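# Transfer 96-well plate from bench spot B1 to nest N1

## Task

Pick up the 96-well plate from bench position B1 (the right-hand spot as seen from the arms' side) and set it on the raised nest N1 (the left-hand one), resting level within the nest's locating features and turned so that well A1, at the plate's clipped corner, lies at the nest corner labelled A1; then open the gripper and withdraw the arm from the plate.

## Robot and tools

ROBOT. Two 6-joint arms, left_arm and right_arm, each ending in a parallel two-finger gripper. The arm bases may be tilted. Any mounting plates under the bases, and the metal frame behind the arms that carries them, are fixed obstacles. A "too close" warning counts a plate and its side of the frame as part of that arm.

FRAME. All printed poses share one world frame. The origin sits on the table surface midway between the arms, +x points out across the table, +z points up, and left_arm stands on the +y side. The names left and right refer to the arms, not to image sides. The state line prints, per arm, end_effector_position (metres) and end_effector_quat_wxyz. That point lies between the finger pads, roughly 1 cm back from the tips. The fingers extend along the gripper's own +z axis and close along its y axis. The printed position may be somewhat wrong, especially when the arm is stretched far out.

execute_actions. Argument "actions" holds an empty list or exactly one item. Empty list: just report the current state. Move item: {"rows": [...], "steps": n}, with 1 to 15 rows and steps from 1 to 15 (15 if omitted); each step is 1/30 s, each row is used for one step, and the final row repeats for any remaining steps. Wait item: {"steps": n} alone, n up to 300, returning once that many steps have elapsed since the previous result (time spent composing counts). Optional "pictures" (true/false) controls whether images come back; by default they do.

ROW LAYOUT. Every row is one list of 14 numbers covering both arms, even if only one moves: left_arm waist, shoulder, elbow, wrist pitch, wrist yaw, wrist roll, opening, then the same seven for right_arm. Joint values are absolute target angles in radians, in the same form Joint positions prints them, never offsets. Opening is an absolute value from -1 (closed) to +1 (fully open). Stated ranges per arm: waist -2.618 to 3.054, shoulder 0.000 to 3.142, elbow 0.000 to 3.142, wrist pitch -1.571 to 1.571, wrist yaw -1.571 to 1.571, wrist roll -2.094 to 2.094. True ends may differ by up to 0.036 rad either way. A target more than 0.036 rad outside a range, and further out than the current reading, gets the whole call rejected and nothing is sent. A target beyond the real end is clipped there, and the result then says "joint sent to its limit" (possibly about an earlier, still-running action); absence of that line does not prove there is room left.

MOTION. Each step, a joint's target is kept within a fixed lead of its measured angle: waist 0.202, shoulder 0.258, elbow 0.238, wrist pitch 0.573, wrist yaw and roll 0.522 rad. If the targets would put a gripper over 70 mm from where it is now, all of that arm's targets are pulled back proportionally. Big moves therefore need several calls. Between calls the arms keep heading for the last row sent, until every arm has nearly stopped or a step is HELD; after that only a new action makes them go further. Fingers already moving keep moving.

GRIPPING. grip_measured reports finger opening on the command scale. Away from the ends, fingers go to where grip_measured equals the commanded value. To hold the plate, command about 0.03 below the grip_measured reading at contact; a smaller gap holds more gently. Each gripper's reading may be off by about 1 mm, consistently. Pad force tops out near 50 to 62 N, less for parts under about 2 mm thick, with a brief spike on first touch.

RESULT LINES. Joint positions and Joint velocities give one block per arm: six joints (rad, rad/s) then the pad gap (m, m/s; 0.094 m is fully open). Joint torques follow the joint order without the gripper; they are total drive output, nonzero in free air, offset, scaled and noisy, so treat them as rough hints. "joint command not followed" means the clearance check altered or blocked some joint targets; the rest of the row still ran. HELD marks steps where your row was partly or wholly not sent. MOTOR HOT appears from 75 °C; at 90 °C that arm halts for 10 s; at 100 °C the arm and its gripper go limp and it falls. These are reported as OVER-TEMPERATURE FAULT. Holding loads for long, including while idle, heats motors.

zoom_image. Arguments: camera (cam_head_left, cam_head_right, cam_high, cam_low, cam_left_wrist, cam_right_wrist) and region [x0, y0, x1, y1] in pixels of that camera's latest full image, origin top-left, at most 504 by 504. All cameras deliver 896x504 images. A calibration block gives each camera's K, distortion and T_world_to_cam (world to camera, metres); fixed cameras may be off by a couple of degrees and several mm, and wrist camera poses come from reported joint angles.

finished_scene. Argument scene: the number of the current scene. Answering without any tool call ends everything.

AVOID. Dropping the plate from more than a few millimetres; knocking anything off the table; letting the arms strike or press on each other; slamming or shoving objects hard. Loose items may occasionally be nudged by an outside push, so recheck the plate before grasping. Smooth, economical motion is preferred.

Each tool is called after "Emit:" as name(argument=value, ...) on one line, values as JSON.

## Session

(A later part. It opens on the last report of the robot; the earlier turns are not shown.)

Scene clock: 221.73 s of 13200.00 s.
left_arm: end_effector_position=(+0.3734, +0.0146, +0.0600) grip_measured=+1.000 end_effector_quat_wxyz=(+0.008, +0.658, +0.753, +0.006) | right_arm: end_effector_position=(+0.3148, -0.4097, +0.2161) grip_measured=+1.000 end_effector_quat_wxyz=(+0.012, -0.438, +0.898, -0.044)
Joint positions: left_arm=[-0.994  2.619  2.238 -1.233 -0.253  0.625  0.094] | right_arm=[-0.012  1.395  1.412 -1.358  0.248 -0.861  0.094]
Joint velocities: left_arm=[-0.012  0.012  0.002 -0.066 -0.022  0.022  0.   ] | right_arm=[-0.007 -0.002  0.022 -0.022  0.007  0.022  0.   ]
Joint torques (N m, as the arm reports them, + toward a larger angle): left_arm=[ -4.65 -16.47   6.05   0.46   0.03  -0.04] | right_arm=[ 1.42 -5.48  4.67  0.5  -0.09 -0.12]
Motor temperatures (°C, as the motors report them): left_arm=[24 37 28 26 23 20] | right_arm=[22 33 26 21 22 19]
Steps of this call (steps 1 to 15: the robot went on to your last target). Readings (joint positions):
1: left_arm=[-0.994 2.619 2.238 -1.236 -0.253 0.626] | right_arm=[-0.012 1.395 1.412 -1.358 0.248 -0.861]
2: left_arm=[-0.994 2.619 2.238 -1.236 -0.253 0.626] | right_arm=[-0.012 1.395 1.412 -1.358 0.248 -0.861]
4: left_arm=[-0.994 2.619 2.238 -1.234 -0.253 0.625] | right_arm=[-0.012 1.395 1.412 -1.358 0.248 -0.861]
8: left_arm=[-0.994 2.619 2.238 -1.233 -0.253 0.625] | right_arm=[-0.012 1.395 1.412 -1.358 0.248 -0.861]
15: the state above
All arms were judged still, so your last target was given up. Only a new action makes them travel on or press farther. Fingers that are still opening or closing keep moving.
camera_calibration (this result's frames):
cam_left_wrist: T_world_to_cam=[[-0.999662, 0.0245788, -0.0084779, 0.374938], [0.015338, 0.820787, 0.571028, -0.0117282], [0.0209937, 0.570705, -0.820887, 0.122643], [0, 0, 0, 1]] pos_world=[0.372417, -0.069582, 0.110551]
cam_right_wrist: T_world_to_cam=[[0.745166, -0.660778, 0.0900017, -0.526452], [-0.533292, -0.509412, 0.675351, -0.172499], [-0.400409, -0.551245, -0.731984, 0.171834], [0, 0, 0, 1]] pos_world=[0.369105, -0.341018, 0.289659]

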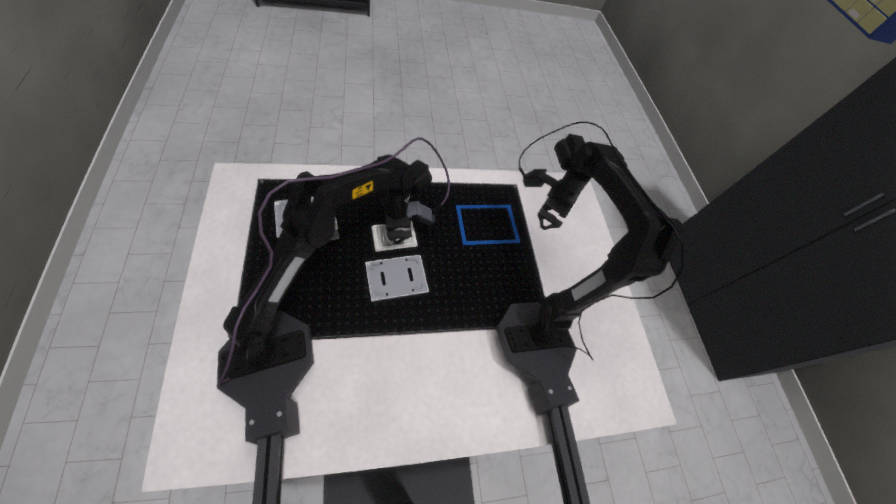

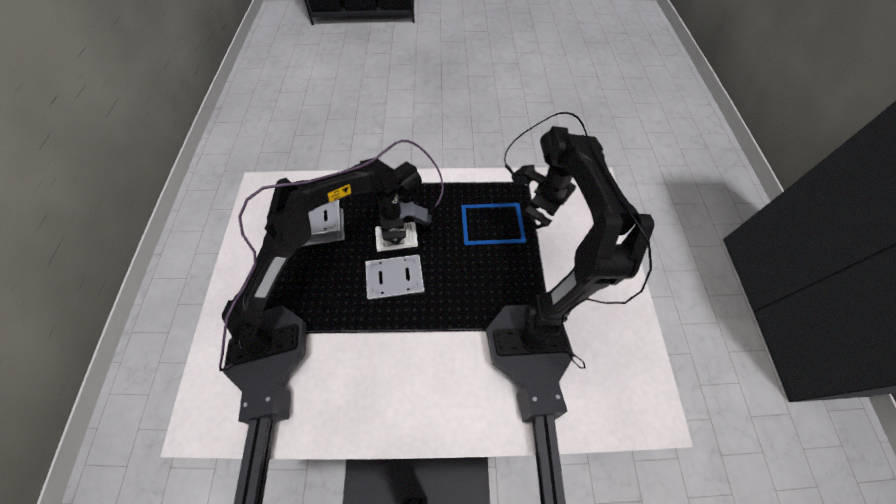

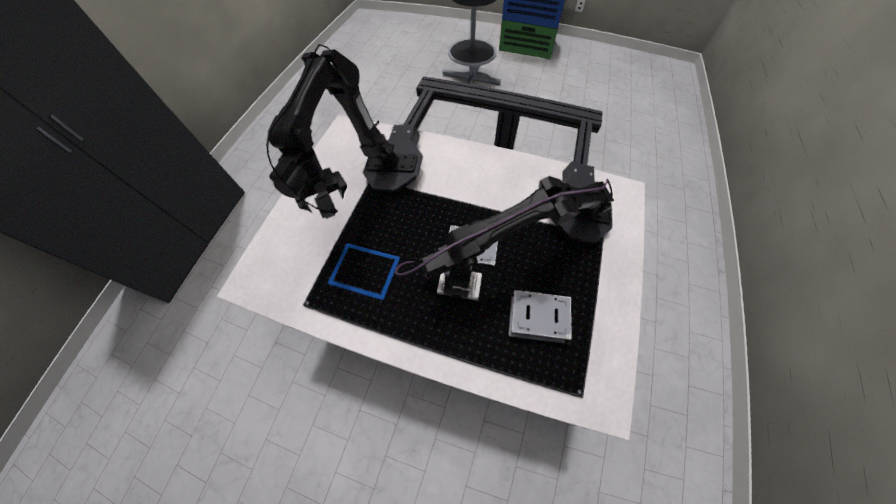

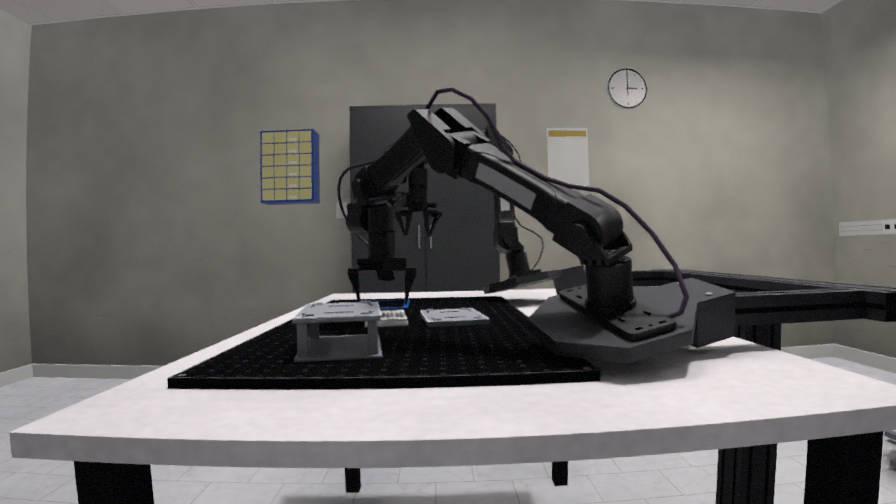

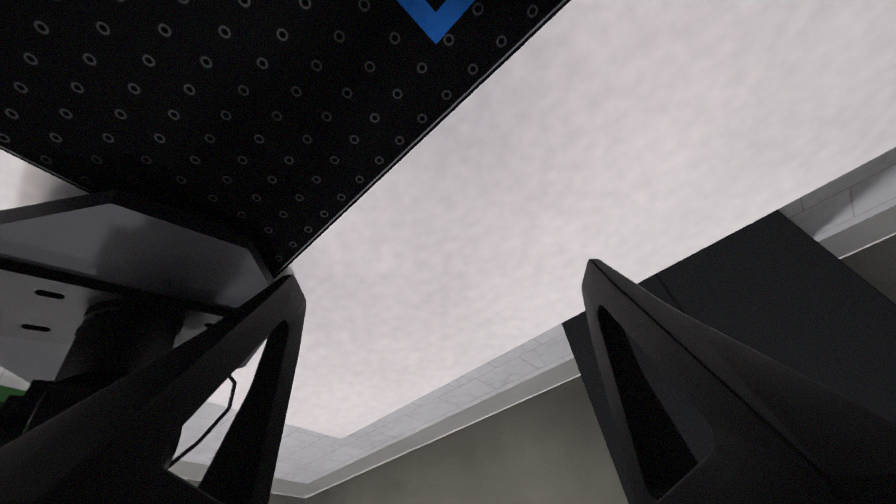

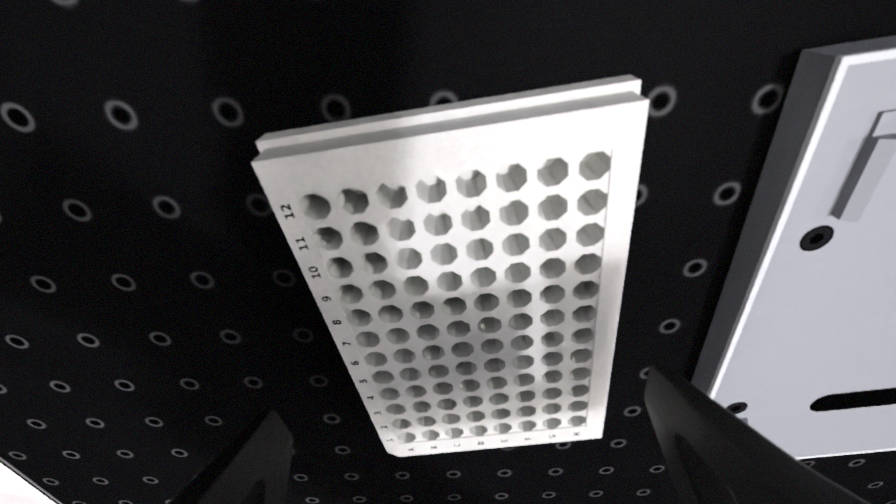

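Emit:
execute_actions(actions=[{"rows":[[-1.0,2.63,2.25,-1.22,-0.25,0.62,1,0,1.4,1.4,-1.35,0.235,-0.87,1],[-1.0,2.635,2.25,-1.22,-0.25,0.62,1,0,1.4,1.4,-1.35,0.235,-0.87,1],[-1.0,2.64,2.25,-1.215,-0.25,0.62,1,0,1.4,1.4,-1.35,0.235,-0.87,1],[-1.0,2.644,2.25,-1.21,-0.25,0.62,1,0,1.4,1.4,-1.35,0.235,-0.87,1],[-1.0,2.648,2.25,-1.205,-0.25,0.62,1,0,1.4,1.4,-1.35,0.235,-0.87,1],[-1.0,2.652,2.25,-1.2,-0.25,0.62,1,0,1.4,1.4,-1.35,0.235,-0.87,1],[-1.0,2.656,2.25,-1.195,-0.25,0.62,1,0,1.4,1.4,-1.35,0.235,-0.87,1],[-1.0,2.66,2.25,-1.19,-0.25,0.62,1,0,1.4,1.4,-1.35,0.235,-0.87,1],[-1.0,2.664,2.25,-1.185,-0.25,0.62,1,0,1.4,1.4,-1.35,0.235,-0.87,1],[-1.0,2.668,2.25,-1.185,-0.25,0.62,1,0,1.4,1.4,-1.35,0.235,-0.87,1]]}], pictures=false)

Emit:
execute_actions(actions=[{"steps":15}])

Emit:
zoom_image(camera="cam_low", region=[340, 270, 450, 340])

Scene clock: 233.80 s of 13200.00 s.
left_arm: end_effector_position=(+0.3704, +0.0100, +0.0383) grip_measured=+1.000 end_effector_quat_wxyz=(+0.000, +0.660, +0.752, +0.007) | right_arm: end_effector_position=(+0.3148, -0.4097, +0.2161) grip_measured=+1.000 end_effector_quat_wxyz=(+0.012, -0.438, +0.898, -0.044)
Joint positions: left_arm=[-0.994  2.666  2.238 -1.202 -0.253  0.625  0.094] | right_arm=[-0.012  1.395  1.412 -1.358  0.248 -0.861  0.094]
Joint velocities: left_arm=[-0.012  0.042 -0.002 -0.066 -0.022  0.051  0.   ] | right_arm=[ 0.007 -0.002 -0.022 -0.051  0.007 -0.007  0.   ]
Joint torques (N m, as the arm reports them, + toward a larger angle): left_arm=[ -4.45 -16.75   6.05   0.42   0.05  -0.05] | right_arm=[ 1.45 -5.48  4.62  0.48 -0.1  -0.11]
Motor temperatures (°C, as the motors report them): left_arm=[24 38 28 26 23 20] | right_arm=[22 31 25 21 22 19]
Steps of this call (steps 1 to 90: nothing new was sent; then 8.57 s passed at rest; steps 91 to 105: all 15 steps of this action). Readings (joint positions):
91: left_arm=[-0.994 2.619 2.238 -1.233 -0.253 0.625] | right_arm=[-0.012 1.395 1.412 -1.358 0.248 -0.861]
92: left_arm=[-0.994 2.619 2.238 -1.233 -0.253 0.625] | right_arm=[-0.012 1.395 1.412 -1.358 0.248 -0.861]
94: left_arm=[-0.994 2.621 2.238 -1.231 -0.253 0.625] | right_arm=[-0.012 1.395 1.412 -1.358 0.248 -0.861]
98: left_arm=[-0.994 2.636 2.238 -1.218 -0.253 0.625] | right_arm=[-0.012 1.395 1.412 -1.358 0.248 -0.861]
105: the state above

Scene clock: 234.30 s of 13200.00 s.
left_arm: end_effector_position=(+0.3711, +0.0092, +0.0382) grip_measured=+1.000 end_effector_quat_wxyz=(+0.002, +0.659, +0.752, +0.007) | right_arm: end_effector_position=(+0.3148, -0.4097, +0.2161) grip_measured=+1.000 end_effector_quat_wxyz=(+0.012, -0.438, +0.898, -0.044)
Joint positions: left_arm=[-0.994  2.666  2.238 -1.198 -0.253  0.625  0.094] | right_arm=[-0.012  1.395  1.412 -1.358  0.248 -0.861  0.094]
Joint velocities: left_arm=[-0.022 -0.012 -0.002 -0.037  0.007  0.051  0.   ] | right_arm=[ 0.002  0.002 -0.002 -0.037 -0.022  0.037  0.   ]
Joint torques (N m, as the arm reports them, + toward a larger angle): left_arm=[ -4.46 -16.63   6.09   0.43   0.04  -0.04] | right_arm=[ 1.45 -5.4   4.7   0.49 -0.08 -0.1 ]
Motor temperatures (°C, as the motors report them): left_arm=[24 38 28 26 23 20] | right_arm=[22 31 25 21 22 19]
Steps of this call (steps 1 to 15: the robot went on to your last target). Readings (joint positions):
1: left_arm=[-0.994 2.666 2.238 -1.202 -0.253 0.625] | right_arm=[-0.012 1.395 1.412 -1.358 0.248 -0.861]
2: left_arm=[-0.994 2.666 2.238 -1.202 -0.253 0.625] | right_arm=[-0.012 1.395 1.412 -1.358 0.248 -0.861]
4: left_arm=[-0.994 2.666 2.238 -1.200 -0.253 0.625] | right_arm=[-0.012 1.395 1.412 -1.358 0.248 -0.861]
8: left_arm=[-0.994 2.666 2.238 -1.199 -0.253 0.625] | right_arm=[-0.012 1.395 1.412 -1.358 0.248 -0.861]
15: the state above
All arms were judged still, so your last target was given up. Only a new action makes them travel on or press farther. Fingers that are still opening or closing keep moving.
camera_calibration (this result's frames):
cam_left_wrist: T_world_to_cam=[[-0.999622, 0.0275037, -0.000124254, 0.372282], [0.0223734, 0.815772, 0.57794, 0.0023662], [0.0159969, 0.577719, -0.816079, 0.109434], [0, 0, 0, 1]] pos_world=[0.370338, -0.0753913, 0.0879853]
cam_right_wrist: T_world_to_cam=[[0.745166, -0.660778, 0.0900017, -0.526452], [-0.533292, -0.509412, 0.675351, -0.172499], [-0.400409, -0.551245, -0.731984, 0.171834], [0, 0, 0, 1]] pos_world=[0.369105, -0.341018, 0.289659]

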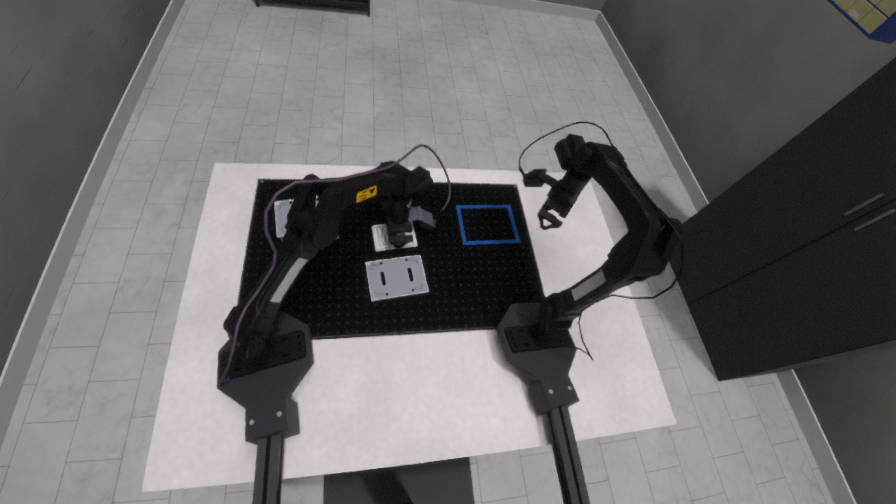

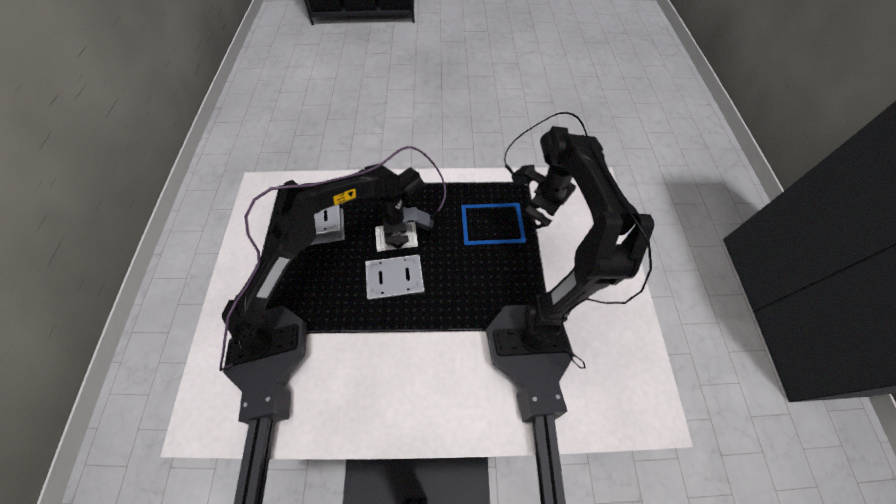

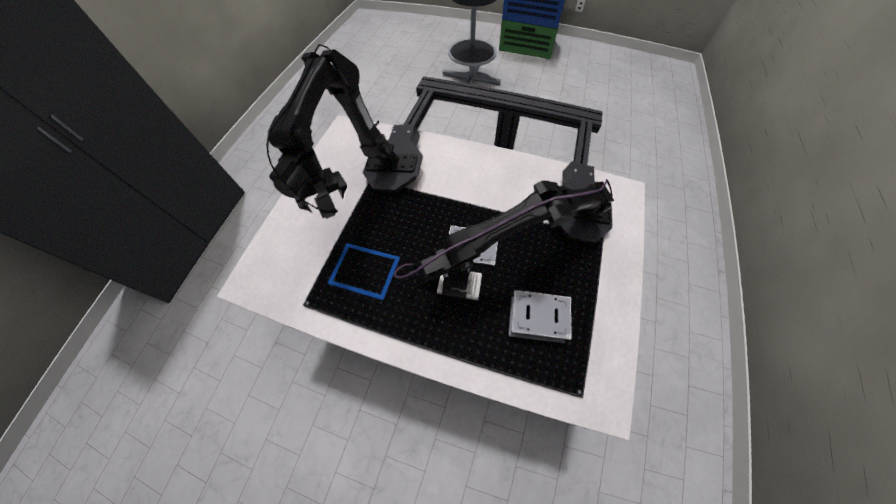

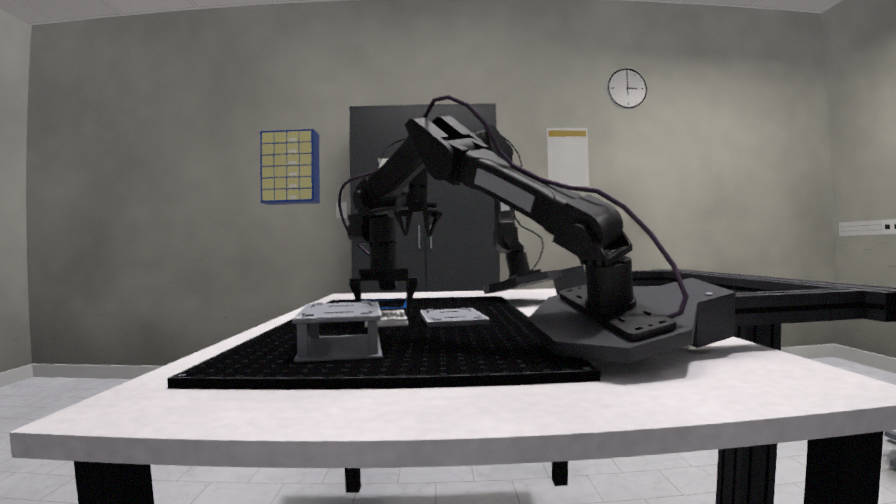

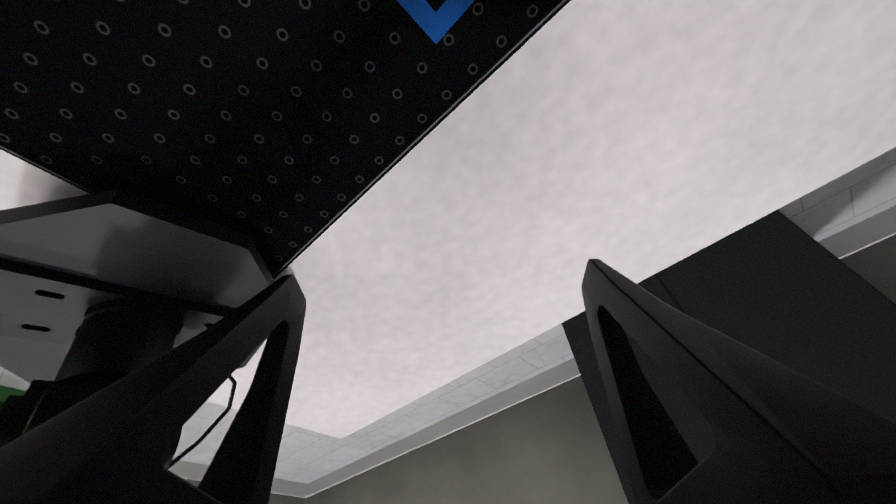

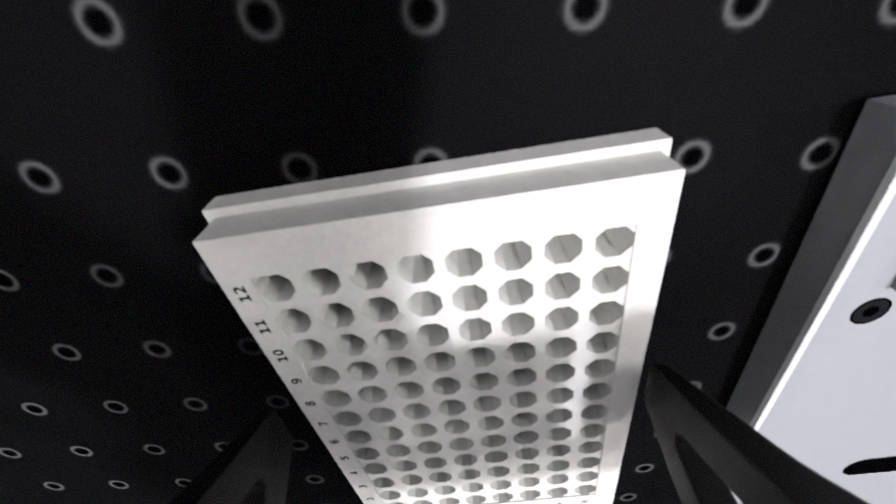

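Region (340, 270, 450, 340) of cam_low's 896x504 image, scaled by 4.582, with more detail than that image has; it fills the top 321 rows of this view, and the rest is white.

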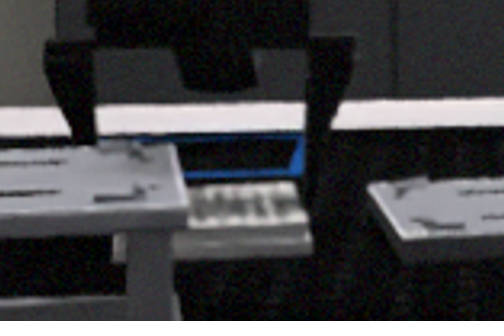

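Emit:
execute_actions(actions=[{"rows":[[-1.0,2.668,2.25,-1.185,-0.25,0.62,0.9,0,1.4,1.4,-1.35,0.235,-0.87,1],[-1.0,2.668,2.25,-1.185,-0.25,0.62,0.85,0,1.4,1.4,-1.35,0.235,-0.87,1],[-1.0,2.668,2.25,-1.185,-0.25,0.62,0.82,0,1.4,1.4,-1.35,0.235,-0.87,1],[-1.0,2.668,2.25,-1.185,-0.25,0.62,0.79,0,1.4,1.4,-1.35,0.235,-0.87,1],[-1.0,2.668,2.25,-1.185,-0.25,0.62,0.79,0,1.4,1.4,-1.35,0.235,-0.87,1],[-1.0,2.668,2.25,-1.185,-0.25,0.62,0.79,0,1.4,1.4,-1.35,0.235,-0.87,1],[-1.0,2.688,2.25,-1.185,-0.25,0.62,0.79,0,1.4,1.4,-1.35,0.235,-0.87,1],[-1.0,2.688,2.25,-1.185,-0.25,0.62,0.79,0,1.4,1.4,-1.35,0.235,-0.87,1],[-1.0,2.688,2.25,-1.185,-0.25,0.62,0.79,0,1.4,1.4,-1.35,0.235,-0.87,1],[-1.0,2.68,2.25,-1.185,-0.25,0.62,0.79,0,1.4,1.4,-1.35,0.235,-0.87,1]]}], pictures=false)

Scene clock: 245.20 s of 13200.00 s.
left_arm: end_effector_position=(+0.3700, +0.0092, +0.0348) grip_measured=+0.792 end_effector_quat_wxyz=(-0.001, +0.660, +0.751, +0.007) | right_arm: end_effector_position=(+0.3148, -0.4097, +0.2161) grip_measured=+1.000 end_effector_quat_wxyz=(+0.012, -0.438, +0.898, -0.044)
Joint positions: left_arm=[-0.994  2.674  2.238 -1.197 -0.253  0.625  0.084] | right_arm=[-0.012  1.395  1.412 -1.358  0.248 -0.861  0.094]
Joint velocities: left_arm=[-0.012 -0.017  0.012 -0.066  0.022 -0.066  0.   ] | right_arm=[-0.002  0.002  0.002  0.037  0.022 -0.022  0.   ]
Joint torques (N m, as the arm reports them, + toward a larger angle): left_arm=[ -4.44 -16.19   6.04   0.38   0.05  -0.04] | right_arm=[ 1.39 -5.44  4.68  0.51 -0.07 -0.1 ]
Motor temperatures (°C, as the motors report them): left_arm=[24 40 28 26 23 20] | right_arm=[22 30 25 21 22 19]
Steps of this call (steps 1 to 90: nothing new was sent; then 7.40 s passed at rest; steps 91 to 105: all 15 steps of this action). Readings (joint positions):
91: left_arm=[-0.994 2.666 2.238 -1.198 -0.253 0.625] | right_arm=[-0.012 1.395 1.412 -1.358 0.248 -0.861]
92: left_arm=[-0.994 2.666 2.238 -1.198 -0.253 0.625] | right_arm=[-0.012 1.395 1.412 -1.358 0.248 -0.861]
94: left_arm=[-0.994 2.666 2.238 -1.198 -0.253 0.625] | right_arm=[-0.012 1.395 1.412 -1.358 0.248 -0.861]
98: left_arm=[-0.994 2.668 2.238 -1.197 -0.253 0.625] | right_arm=[-0.012 1.395 1.412 -1.358 0.248 -0.861]
105: the state above

Emit:
execute_actions(actions=[{"rows":[[-1.0,2.665,2.25,-1.19,-0.25,0.62,0.77,0,1.4,1.4,-1.35,0.235,-0.87,1],[-1.0,2.665,2.25,-1.19,-0.25,0.62,0.75,0,1.4,1.4,-1.35,0.235,-0.87,1],[-1.0,2.665,2.25,-1.19,-0.25,0.62,0.73,0,1.4,1.4,-1.35,0.235,-0.87,1],[-1.0,2.665,2.25,-1.19,-0.25,0.62,0.71,0,1.4,1.4,-1.35,0.235,-0.87,1],[-1.0,2.665,2.25,-1.19,-0.25,0.62,0.69,0,1.4,1.4,-1.35,0.235,-0.87,1]],"steps":12}], pictures=false)

Scene clock: 259.43 s of 13200.00 s.
left_arm: end_effector_position=(+0.3700, +0.0092, +0.0348) grip_measured=+0.708 end_effector_quat_wxyz=(-0.001, +0.660, +0.752, +0.007) | right_arm: end_effector_position=(+0.3148, -0.4097, +0.2161) grip_measured=+1.000 end_effector_quat_wxyz=(+0.012, -0.438, +0.898, -0.044)
Joint positions: left_arm=[-0.994  2.674  2.238 -1.197 -0.253  0.625  0.08 ] | right_arm=[-0.012  1.395  1.412 -1.358  0.248 -0.861  0.094]
Joint velocities: left_arm=[-0.012 -0.012 -0.002 -0.037 -0.051  0.007  0.   ] | right_arm=[-0.012  0.007 -0.012 -0.007  0.022  0.051  0.   ]
Joint torques (N m, as the arm reports them, + toward a larger angle): left_arm=[ -4.45 -17.51   6.08   0.36   0.05  -0.04] | right_arm=[ 1.35 -5.44  4.68  0.49 -0.1  -0.1 ]
Motor temperatures (°C, as the motors report them): left_arm=[24 41 28 25 23 20] | right_arm=[22 29 25 21 22 19]
Steps of this call (steps 1 to 15: the robot went on to your last target; steps 16 to 90: nothing new was sent; then 10.83 s passed at rest; steps 91 to 102: all 12 steps of this action). Readings (joint positions):
91: left_arm=[-0.994 2.674 2.238 -1.197 -0.253 0.625] | right_arm=[-0.012 1.395 1.412 -1.358 0.248 -0.861]
92: left_arm=[-0.994 2.674 2.238 -1.197 -0.253 0.625] | right_arm=[-0.012 1.395 1.412 -1.358 0.248 -0.861]
94: left_arm=[-0.994 2.674 2.238 -1.197 -0.253 0.625] | right_arm=[-0.012 1.395 1.412 -1.358 0.248 -0.861]
98: left_arm=[-0.994 2.674 2.238 -1.197 -0.253 0.625] | right_arm=[-0.012 1.395 1.412 -1.358 0.248 -0.861]
102: the state above

Emit:
execute_actions(actions=[{"rows":[[-1.0,2.65,2.24,-1.21,-0.25,0.62,0.675,0,1.4,1.4,-1.35,0.235,-0.87,1],[-1.0,2.64,2.24,-1.22,-0.25,0.62,0.675,0,1.4,1.4,-1.35,0.235,-0.87,1],[-1.0,2.63,2.24,-1.235,-0.25,0.62,0.675,0,1.4,1.4,-1.35,0.235,-0.87,1],[-1.0,2.615,2.24,-1.25,-0.25,0.62,0.675,0,1.4,1.4,-1.35,0.235,-0.87,1],[-1.0,2.595,2.24,-1.27,-0.25,0.62,0.675,0,1.4,1.4,-1.35,0.235,-0.87,1],[-1.0,2.575,2.235,-1.29,-0.25,0.62,0.675,0,1.4,1.4,-1.35,0.235,-0.87,1],[-1.0,2.55,2.225,-1.31,-0.25,0.62,0.675,0,1.4,1.4,-1.35,0.235,-0.87,1],[-1.0,2.525,2.215,-1.33,-0.25,0.62,0.675,0,1.4,1.4,-1.35,0.235,-0.87,1],[-1.0,2.5,2.205,-1.345,-0.25,0.62,0.675,0,1.4,1.4,-1.35,0.235,-0.87,1],[-1.0,2.475,2.195,-1.36,-0.25,0.62,0.675,0,1.4,1.4,-1.35,0.235,-0.87,1],[-1.0,2.45,2.185,-1.375,-0.25,0.62,0.675,0,1.4,1.4,-1.35,0.235,-0.87,1],[-0.99,2.425,2.175,-1.39,-0.25,0.63,0.675,0,1.4,1.4,-1.35,0.235,-0.87,1],[-0.98,2.4,2.16,-1.4,-0.25,0.64,0.675,0,1.4,1.4,-1.35,0.235,-0.87,1],[-0.965,2.375,2.145,-1.4,-0.25,0.66,0.675,0,1.4,1.4,-1.35,0.235,-0.87,1],[-0.945,2.35,2.125,-1.4,-0.25,0.68,0.675,0,1.4,1.4,-1.35,0.235,-0.87,1]]}], pictures=false)

Emit:
execute_actions(actions=[{"rows":[[-0.92,2.325,2.1,-1.385,-0.25,0.71,0.675,0,1.4,1.4,-1.35,0.235,-0.87,1],[-0.89,2.295,2.07,-1.37,-0.25,0.74,0.675,0,1.4,1.4,-1.35,0.235,-0.87,1],[-0.855,2.265,2.04,-1.355,-0.25,0.78,0.675,0,1.4,1.4,-1.35,0.235,-0.87,1],[-0.82,2.235,2.01,-1.34,-0.25,0.81,0.675,0,1.4,1.4,-1.35,0.235,-0.87,1],[-0.785,2.205,1.98,-1.325,-0.25,0.85,0.675,0,1.4,1.4,-1.35,0.235,-0.87,1],[-0.75,2.175,1.95,-1.31,-0.25,0.88,0.675,0,1.4,1.4,-1.35,0.235,-0.87,1],[-0.715,2.145,1.92,-1.295,-0.25,0.92,0.675,0,1.4,1.4,-1.35,0.235,-0.87,1],[-0.68,2.115,1.89,-1.28,-0.25,0.95,0.675,0,1.4,1.4,-1.35,0.235,-0.87,1],[-0.645,2.09,1.86,-1.265,-0.25,0.99,0.675,0,1.4,1.4,-1.35,0.235,-0.87,1],[-0.61,2.065,1.83,-1.25,-0.25,1.02,0.675,0,1.4,1.4,-1.35,0.235,-0.87,1],[-0.58,2.04,1.8,-1.235,-0.25,1.05,0.675,0,1.4,1.4,-1.35,0.235,-0.87,1],[-0.555,2.02,1.77,-1.22,-0.25,1.07,0.675,0,1.4,1.4,-1.35,0.235,-0.87,1],[-0.535,2.01,1.745,-1.205,-0.25,1.09,0.675,0,1.4,1.4,-1.35,0.235,-0.87,1],[-0.52,2.0,1.72,-1.19,-0.25,1.1,0.675,0,1.4,1.4,-1.35,0.235,-0.87,1],[-0.51,1.995,1.7,-1.18,-0.25,1.1,0.675,0,1.4,1.4,-1.35,0.235,-0.87,1]]}], pictures=false)

Emit:
execute_actions(actions=[{"steps":25}])

Scene clock: 282.53 s of 13200.00 s.
left_arm: end_effector_position=(+0.3689, +0.0512, +0.1343) grip_measured=+0.707 end_effector_quat_wxyz=(+0.017, +0.659, +0.752, +0.005) | right_arm: end_effector_position=(+0.3148, -0.4097, +0.2161) grip_measured=+1.000 end_effector_quat_wxyz=(+0.012, -0.438, +0.898, -0.044)
Joint positions: left_arm=[-0.986  2.41   2.165 -1.349 -0.253  0.64   0.08 ] | right_arm=[-0.012  1.395  1.412 -1.358  0.248 -0.861  0.094]
Joint velocities: left_arm=[ 0.173 -0.901 -0.383 -0.33  -0.022  0.198  0.   ] | right_arm=[-0.007 -0.002 -0.007  0.022 -0.007 -0.022  0.   ]
Joint torques (N m, as the arm reports them, + toward a larger angle): left_arm=[ -0.94 -15.52   4.22   0.18   0.02   0.02] | right_arm=[ 1.41 -5.44  4.54  0.49 -0.05 -0.12]
Motor temperatures (°C, as the motors report them): left_arm=[25 44 28 25 23 20] | right_arm=[22 29 25 21 22 19]
Steps of this call (steps 1 to 15: the robot went on to your last target; steps 16 to 90: nothing new was sent; then 19.60 s passed at rest; steps 91 to 105: all 15 steps of this action). Readings (joint positions):
91: left_arm=[-0.994 2.674 2.238 -1.197 -0.253 0.625] | right_arm=[-0.012 1.395 1.412 -1.358 0.248 -0.861]
92: left_arm=[-0.994 2.674 2.238 -1.199 -0.253 0.625] | right_arm=[-0.012 1.395 1.412 -1.358 0.248 -0.861]
94: left_arm=[-0.994 2.669 2.238 -1.209 -0.253 0.625] | right_arm=[-0.012 1.395 1.412 -1.358 0.248 -0.861]
98: left_arm=[-0.994 2.618 2.227 -1.255 -0.253 0.625] | right_arm=[-0.012 1.395 1.412 -1.358 0.248 -0.861]
105: the state above

Scene clock: 283.03 s of 13200.00 s.
left_arm: end_effector_position=(+0.4144, +0.2790, +0.1357) grip_measured=+0.707 end_effector_quat_wxyz=(-0.008, +0.614, +0.789, +0.012) | right_arm: end_effector_position=(+0.3148, -0.4097, +0.2161) grip_measured=+1.000 end_effector_quat_wxyz=(+0.012, -0.438, +0.898, -0.044)
Joint positions: left_arm=[-0.499  2.026  1.751 -1.239 -0.266  1.016  0.08 ] | right_arm=[-0.012  1.395  1.412 -1.358  0.248 -0.861  0.094]
Joint velocities: left_arm=[ 0.491 -0.432 -0.623  0.242 -0.081  0.491  0.001] | right_arm=[-0.007 -0.002  0.017  0.051 -0.037  0.022  0.   ]
Joint torques (N m, as the arm reports them, + toward a larger angle): left_arm=[ -6.48 -13.2    4.49   0.43   0.26   0.11] | right_arm=[ 1.39 -5.44  4.61  0.5  -0.08 -0.09]
Motor temperatures (°C, as the motors report them): left_arm=[25 44 28 25 23 20] | right_arm=[22 29 25 21 22 19]
Steps of this call (steps 1 to 15: all 15 steps of this action). Readings (joint positions):
1: left_arm=[-0.976 2.378 2.150 -1.353 -0.252 0.652] | right_arm=[-0.012 1.395 1.412 -1.358 0.248 -0.861]
2: left_arm=[-0.962 2.346 2.129 -1.353 -0.251 0.668] | right_arm=[-0.012 1.395 1.412 -1.358 0.248 -0.861]
4: left_arm=[-0.914 2.285 2.077 -1.349 -0.248 0.712] | right_arm=[-0.012 1.395 1.412 -1.358 0.248 -0.861]
8: left_arm=[-0.751 2.179 1.953 -1.319 -0.249 0.823] | right_arm=[-0.012 1.395 1.412 -1.358 0.248 -0.861]
15: the state above

Scene clock: 283.87 s of 13200.00 s.
left_arm: end_effector_position=(+0.4151, +0.2768, +0.1319) grip_measured=+0.707 end_effector_quat_wxyz=(+0.003, +0.643, +0.765, +0.016) | right_arm: end_effector_position=(+0.3148, -0.4097, +0.2161) grip_measured=+1.000 end_effector_quat_wxyz=(+0.012, -0.438, +0.898, -0.044)
Joint positions: left_arm=[-0.5    2.009  1.709 -1.189 -0.264  1.095  0.08 ] | right_arm=[-0.012  1.395  1.412 -1.358  0.248 -0.861  0.094]
Joint velocities: left_arm=[-0.007 -0.022 -0.007  0.007 -0.037 -0.037  0.   ] | right_arm=[-0.007  0.002  0.007 -0.022  0.007  0.022  0.   ]
Joint torques (N m, as the arm reports them, + toward a larger angle): left_arm=[ -3.58 -13.82   4.73   0.42   0.15   0.06] | right_arm=[ 1.43 -5.46  4.57  0.5  -0.05 -0.11]
Motor temperatures (°C, as the motors report them): left_arm=[25 44 28 25 23 20] | right_arm=[22 29 25 21 22 19]
Steps of this call (steps 1 to 25: the robot went on to your last target). Readings (joint positions):
1: left_arm=[-0.486 2.015 1.733 -1.232 -0.268 1.031] | right_arm=[-0.012 1.395 1.412 -1.358 0.248 -0.861]
2: left_arm=[-0.480 2.009 1.723 -1.228 -0.269 1.044] | right_arm=[-0.012 1.395 1.412 -1.358 0.248 -0.861]
4: left_arm=[-0.483 2.009 1.714 -1.218 -0.269 1.063] | right_arm=[-0.012 1.395 1.412 -1.358 0.248 -0.861]
8: left_arm=[-0.498 2.009 1.709 -1.202 -0.266 1.082] | right_arm=[-0.012 1.395 1.412 -1.358 0.248 -0.861]
25: the state above
camera_calibration (this result's frames):
cam_left_wrist: T_world_to_cam=[[-0.999818, -0.0140868, -0.0128558, 0.422161], [-0.0189523, 0.809038, 0.58745, -0.253338], [0.00212557, 0.587587, -0.809158, 0.0326951], [0, 0, 0, 1]] pos_world=[0.417213, 0.191696, 0.180706]
cam_right_wrist: T_world_to_cam=[[0.745166, -0.660778, 0.0900017, -0.526452], [-0.533292, -0.509412, 0.675351, -0.172499], [-0.400409, -0.551245, -0.731984, 0.171834], [0, 0, 0, 1]] pos_world=[0.369105, -0.341018, 0.289659]

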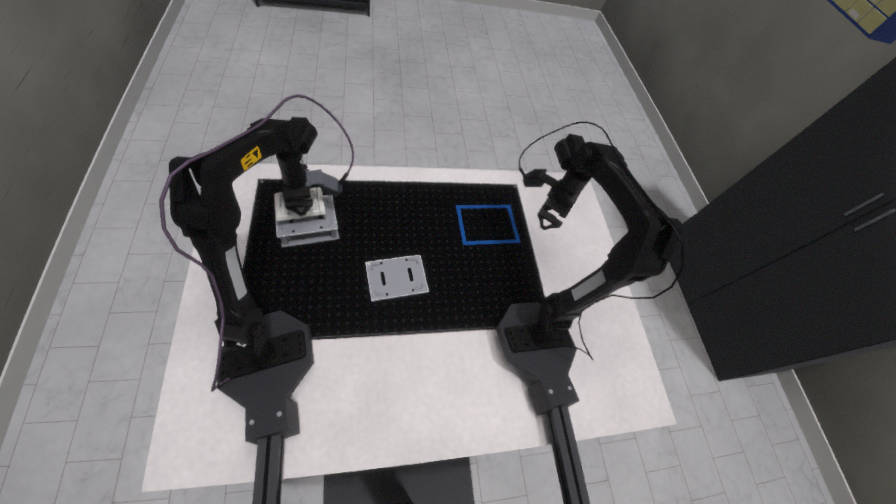

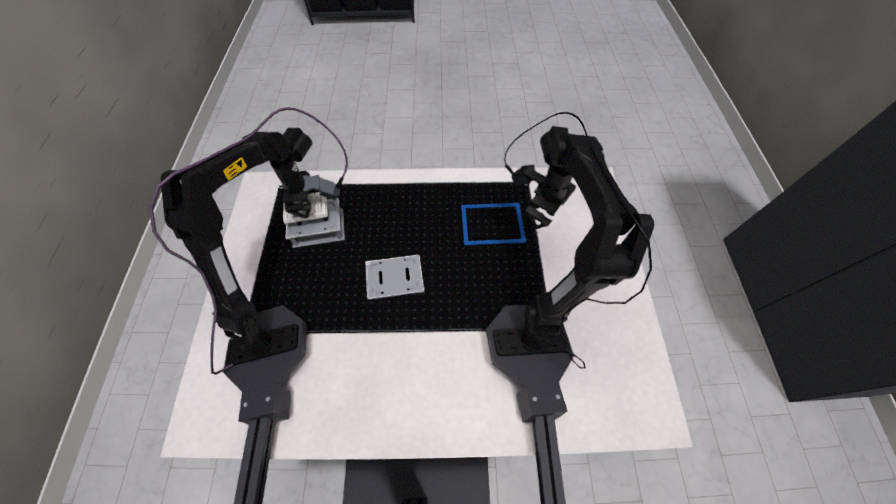

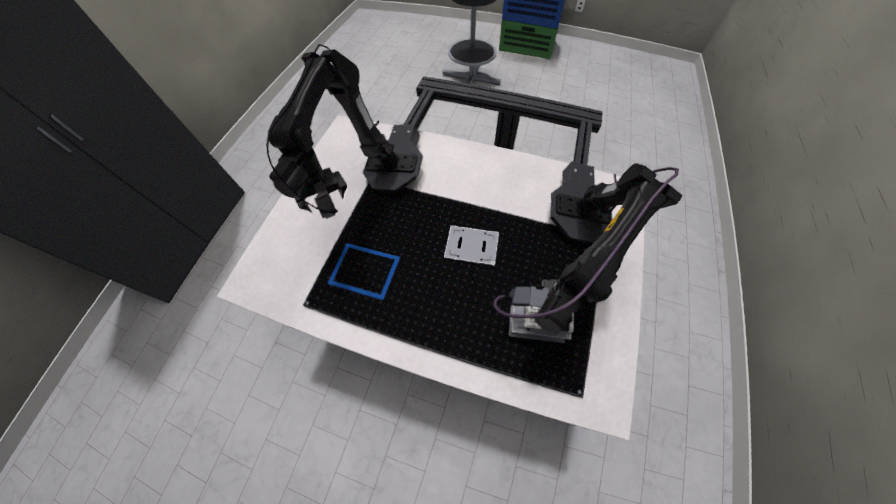

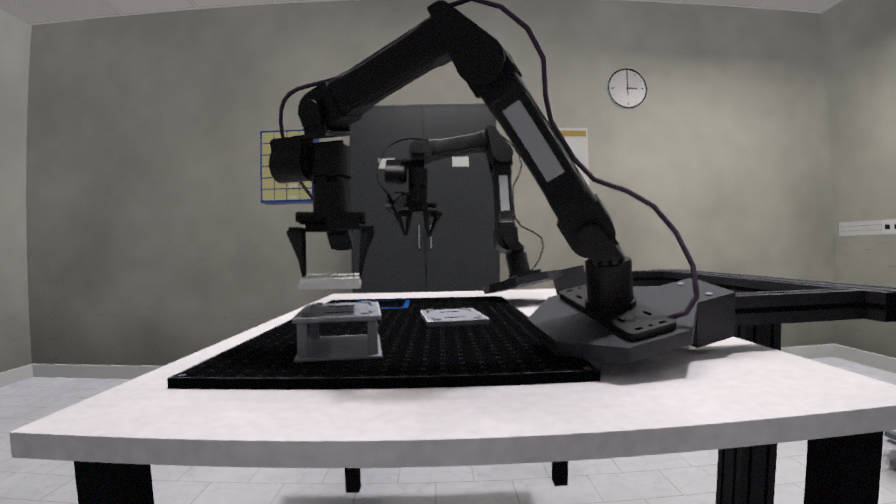

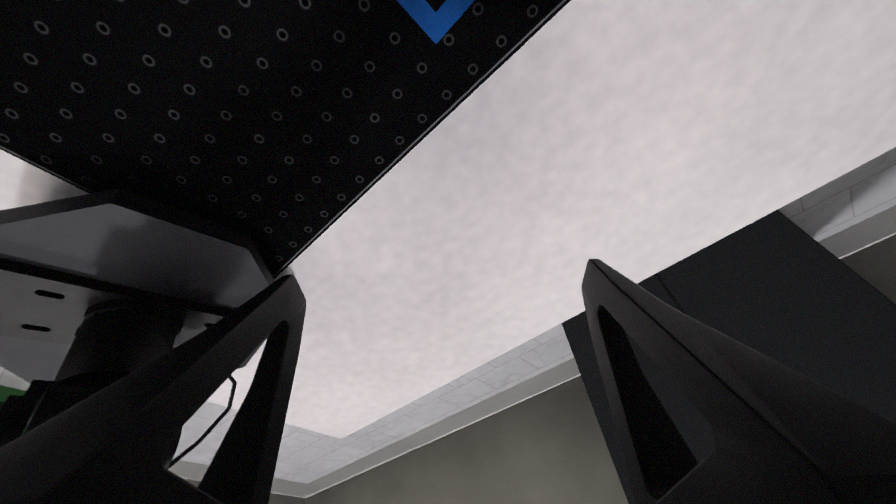

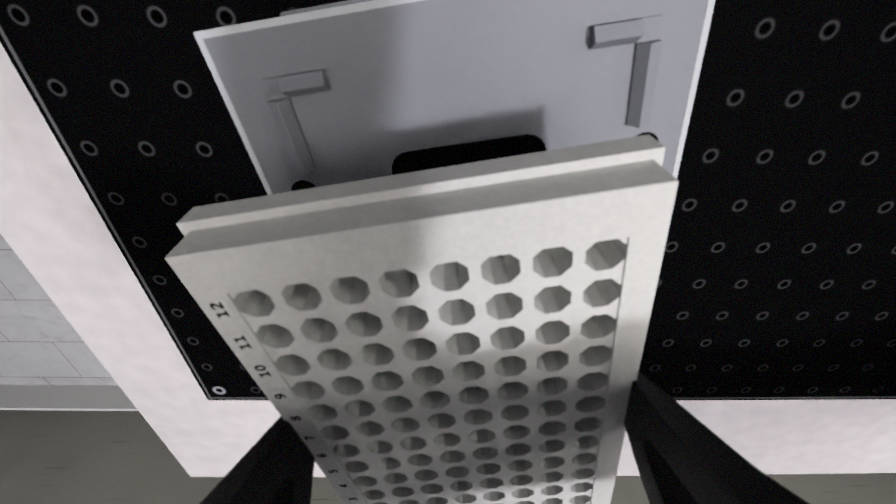

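Emit:
execute_actions(actions=[{"rows":[[-0.512,2.015,1.69,-1.165,-0.24,1.115,0.675,0,1.4,1.4,-1.35,0.235,-0.87,1],[-0.514,2.02,1.68,-1.15,-0.24,1.115,0.675,0,1.4,1.4,-1.35,0.235,-0.87,1],[-0.516,2.025,1.67,-1.14,-0.24,1.115,0.675,0,1.4,1.4,-1.35,0.235,-0.87,1],[-0.516,2.03,1.66,-1.13,-0.24,1.115,0.675,0,1.4,1.4,-1.35,0.235,-0.87,1],[-0.516,2.03,1.65,-1.12,-0.24,1.115,0.675,0,1.4,1.4,-1.35,0.235,-0.87,1],[-0.516,2.03,1.64,-1.11,-0.24,1.115,0.675,0,1.4,1.4,-1.35,0.235,-0.87,1],[-0.516,2.03,1.63,-1.1,-0.24,1.115,0.675,0,1.4,1.4,-1.35,0.235,-0.87,1],[-0.516,2.03,1.62,-1.09,-0.24,1.115,0.675,0,1.4,1.4,-1.35,0.235,-0.87,1],[-0.516,2.03,1.607,-1.082,-0.24,1.115,0.675,0,1.4,1.4,-1.35,0.235,-0.87,1]]}], pictures=false)

Emit:
execute_actions(actions=[{"steps":20}])

Scene clock: 300.67 s of 13200.00 s.
left_arm: end_effector_position=(+0.4048, +0.2707, +0.1010) grip_measured=+0.707 end_effector_quat_wxyz=(-0.009, +0.652, +0.758, +0.006) | right_arm: end_effector_position=(+0.3148, -0.4097, +0.2161) grip_measured=+1.000 end_effector_quat_wxyz=(+0.012, -0.438, +0.898, -0.044)
Joint positions: left_arm=[-0.5    2.03   1.613 -1.104 -0.256  1.109  0.08 ] | right_arm=[-0.012  1.395  1.412 -1.358  0.248 -0.861  0.094]
Joint velocities: left_arm=[ 0.022  0.017  0.002  0.125  0.022 -0.051 -0.   ] | right_arm=[-0.017 -0.002 -0.012  0.007 -0.051 -0.037  0.   ]
Joint torques (N m, as the arm reports them, + toward a larger angle): left_arm=[ -4.18 -12.5    4.81   0.4    0.16   0.11] | right_arm=[ 1.46 -5.43  4.62  0.52 -0.07 -0.11]
Motor temperatures (°C, as the motors report them): left_arm=[24 41 27 25 23 20] | right_arm=[22 29 25 21 22 19]
Steps of this call (steps 1 to 15: the robot went on to your last target; steps 16 to 90: nothing new was sent; then 13.30 s passed at rest; steps 91 to 105: all 15 steps of this action). Readings (joint positions):
91: left_arm=[-0.500 2.009 1.708 -1.187 -0.263 1.098] | right_arm=[-0.012 1.395 1.412 -1.358 0.248 -0.861]
92: left_arm=[-0.500 2.009 1.705 -1.181 -0.262 1.100] | right_arm=[-0.012 1.395 1.412 -1.358 0.248 -0.861]
94: left_arm=[-0.500 2.009 1.691 -1.165 -0.260 1.104] | right_arm=[-0.012 1.395 1.412 -1.358 0.248 -0.861]
98: left_arm=[-0.500 2.014 1.650 -1.133 -0.258 1.107] | right_arm=[-0.012 1.395 1.412 -1.358 0.248 -0.861]
105: the state above

Scene clock: 301.33 s of 13200.00 s.
left_arm: end_effector_position=(+0.4077, +0.2698, +0.1010) grip_measured=+0.707 end_effector_quat_wxyz=(-0.004, +0.651, +0.759, +0.008) | right_arm: end_effector_position=(+0.3148, -0.4097, +0.2161) grip_measured=+1.000 end_effector_quat_wxyz=(+0.012, -0.438, +0.898, -0.044)
Joint positions: left_arm=[-0.5    2.03   1.613 -1.091 -0.256  1.11   0.08 ] | right_arm=[-0.012  1.395  1.412 -1.358  0.248 -0.861  0.094]
Joint velocities: left_arm=[ 0.007 -0.022 -0.002 -0.007  0.022  0.037 -0.   ] | right_arm=[-0.022 -0.002  0.002 -0.037 -0.022  0.007  0.   ]
Joint torques (N m, as the arm reports them, + toward a larger angle): left_arm=[ -4.18 -12.6    4.8    0.39   0.17   0.07] | right_arm=[ 1.49 -5.45  4.58  0.51 -0.09 -0.1 ]
Motor temperatures (°C, as the motors report them): left_arm=[24 41 27 25 23 20] | right_arm=[22 29 25 21 22 19]
Steps of this call (steps 1 to 20: the robot went on to your last target). Readings (joint positions):
1: left_arm=[-0.500 2.030 1.613 -1.101 -0.256 1.109] | right_arm=[-0.012 1.395 1.412 -1.358 0.248 -0.861]
2: left_arm=[-0.500 2.030 1.613 -1.099 -0.256 1.109] | right_arm=[-0.012 1.395 1.412 -1.358 0.248 -0.861]
4: left_arm=[-0.500 2.030 1.613 -1.095 -0.256 1.109] | right_arm=[-0.012 1.395 1.412 -1.358 0.248 -0.861]
8: left_arm=[-0.500 2.030 1.613 -1.092 -0.256 1.110] | right_arm=[-0.012 1.395 1.412 -1.358 0.248 -0.861]
20: the state above
camera_calibration (this result's frames):
cam_left_wrist: T_world_to_cam=[[-0.999963, 0.00516204, 0.00691602, 0.407129], [0.00823451, 0.810547, 0.585615, -0.240969], [-0.00258279, 0.58565, -0.81056, 0.014484], [0, 0, 0, 1]] pos_world=[0.409136, 0.184733, 0.15004]
cam_right_wrist: T_world_to_cam=[[0.745166, -0.660778, 0.0900017, -0.526452], [-0.533292, -0.509412, 0.675351, -0.172499], [-0.400409, -0.551245, -0.731984, 0.171834], [0, 0, 0, 1]] pos_world=[0.369105, -0.341018, 0.289659]

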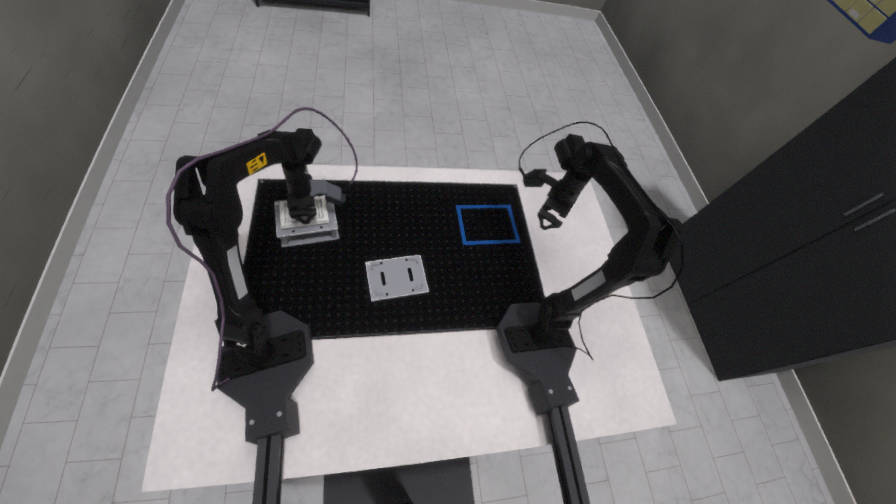

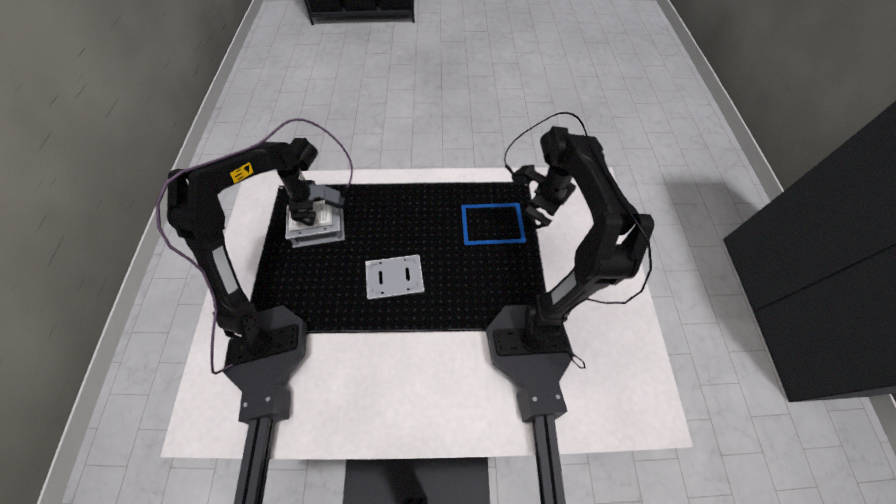

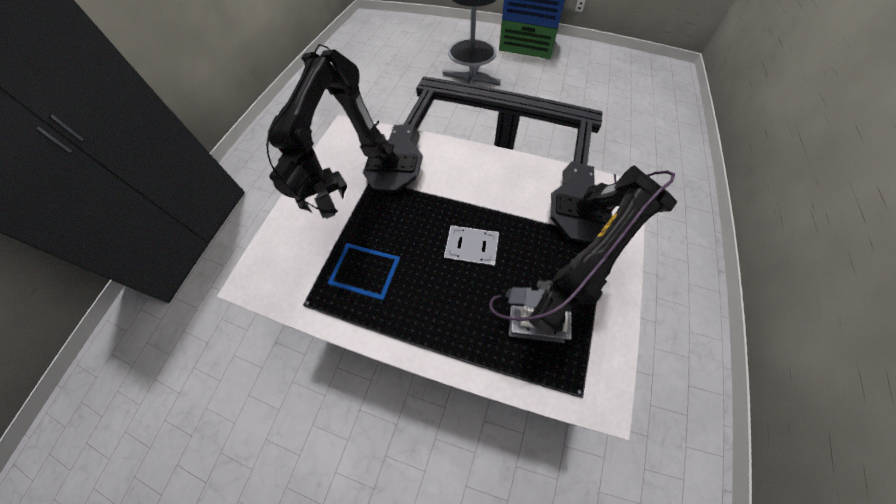

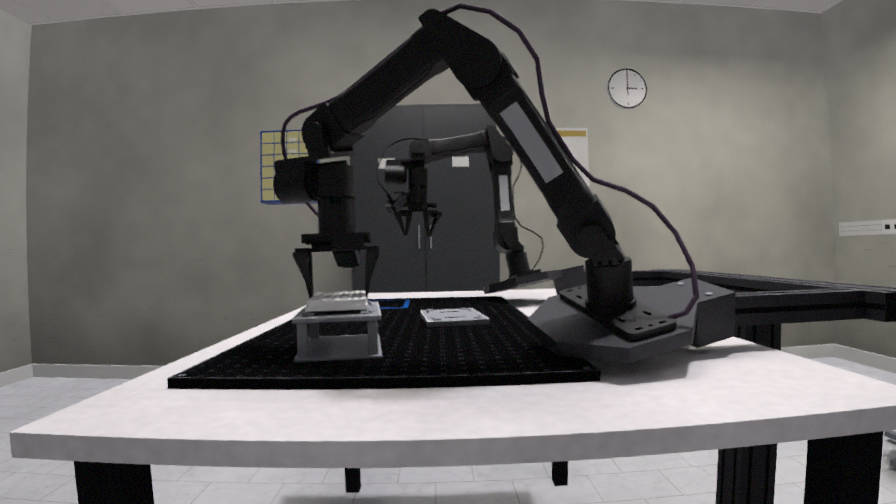

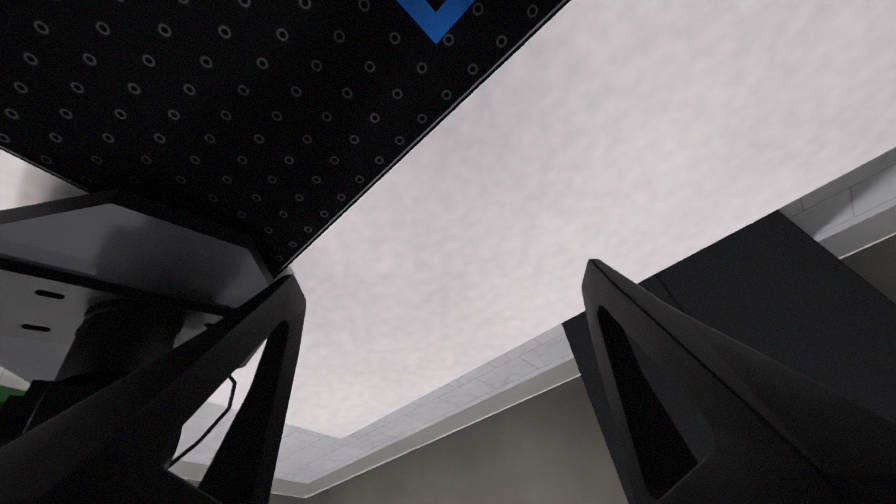

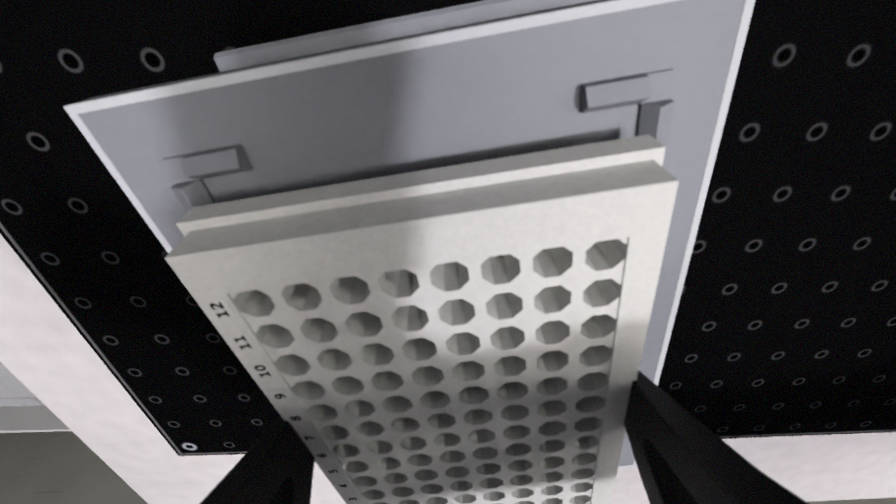

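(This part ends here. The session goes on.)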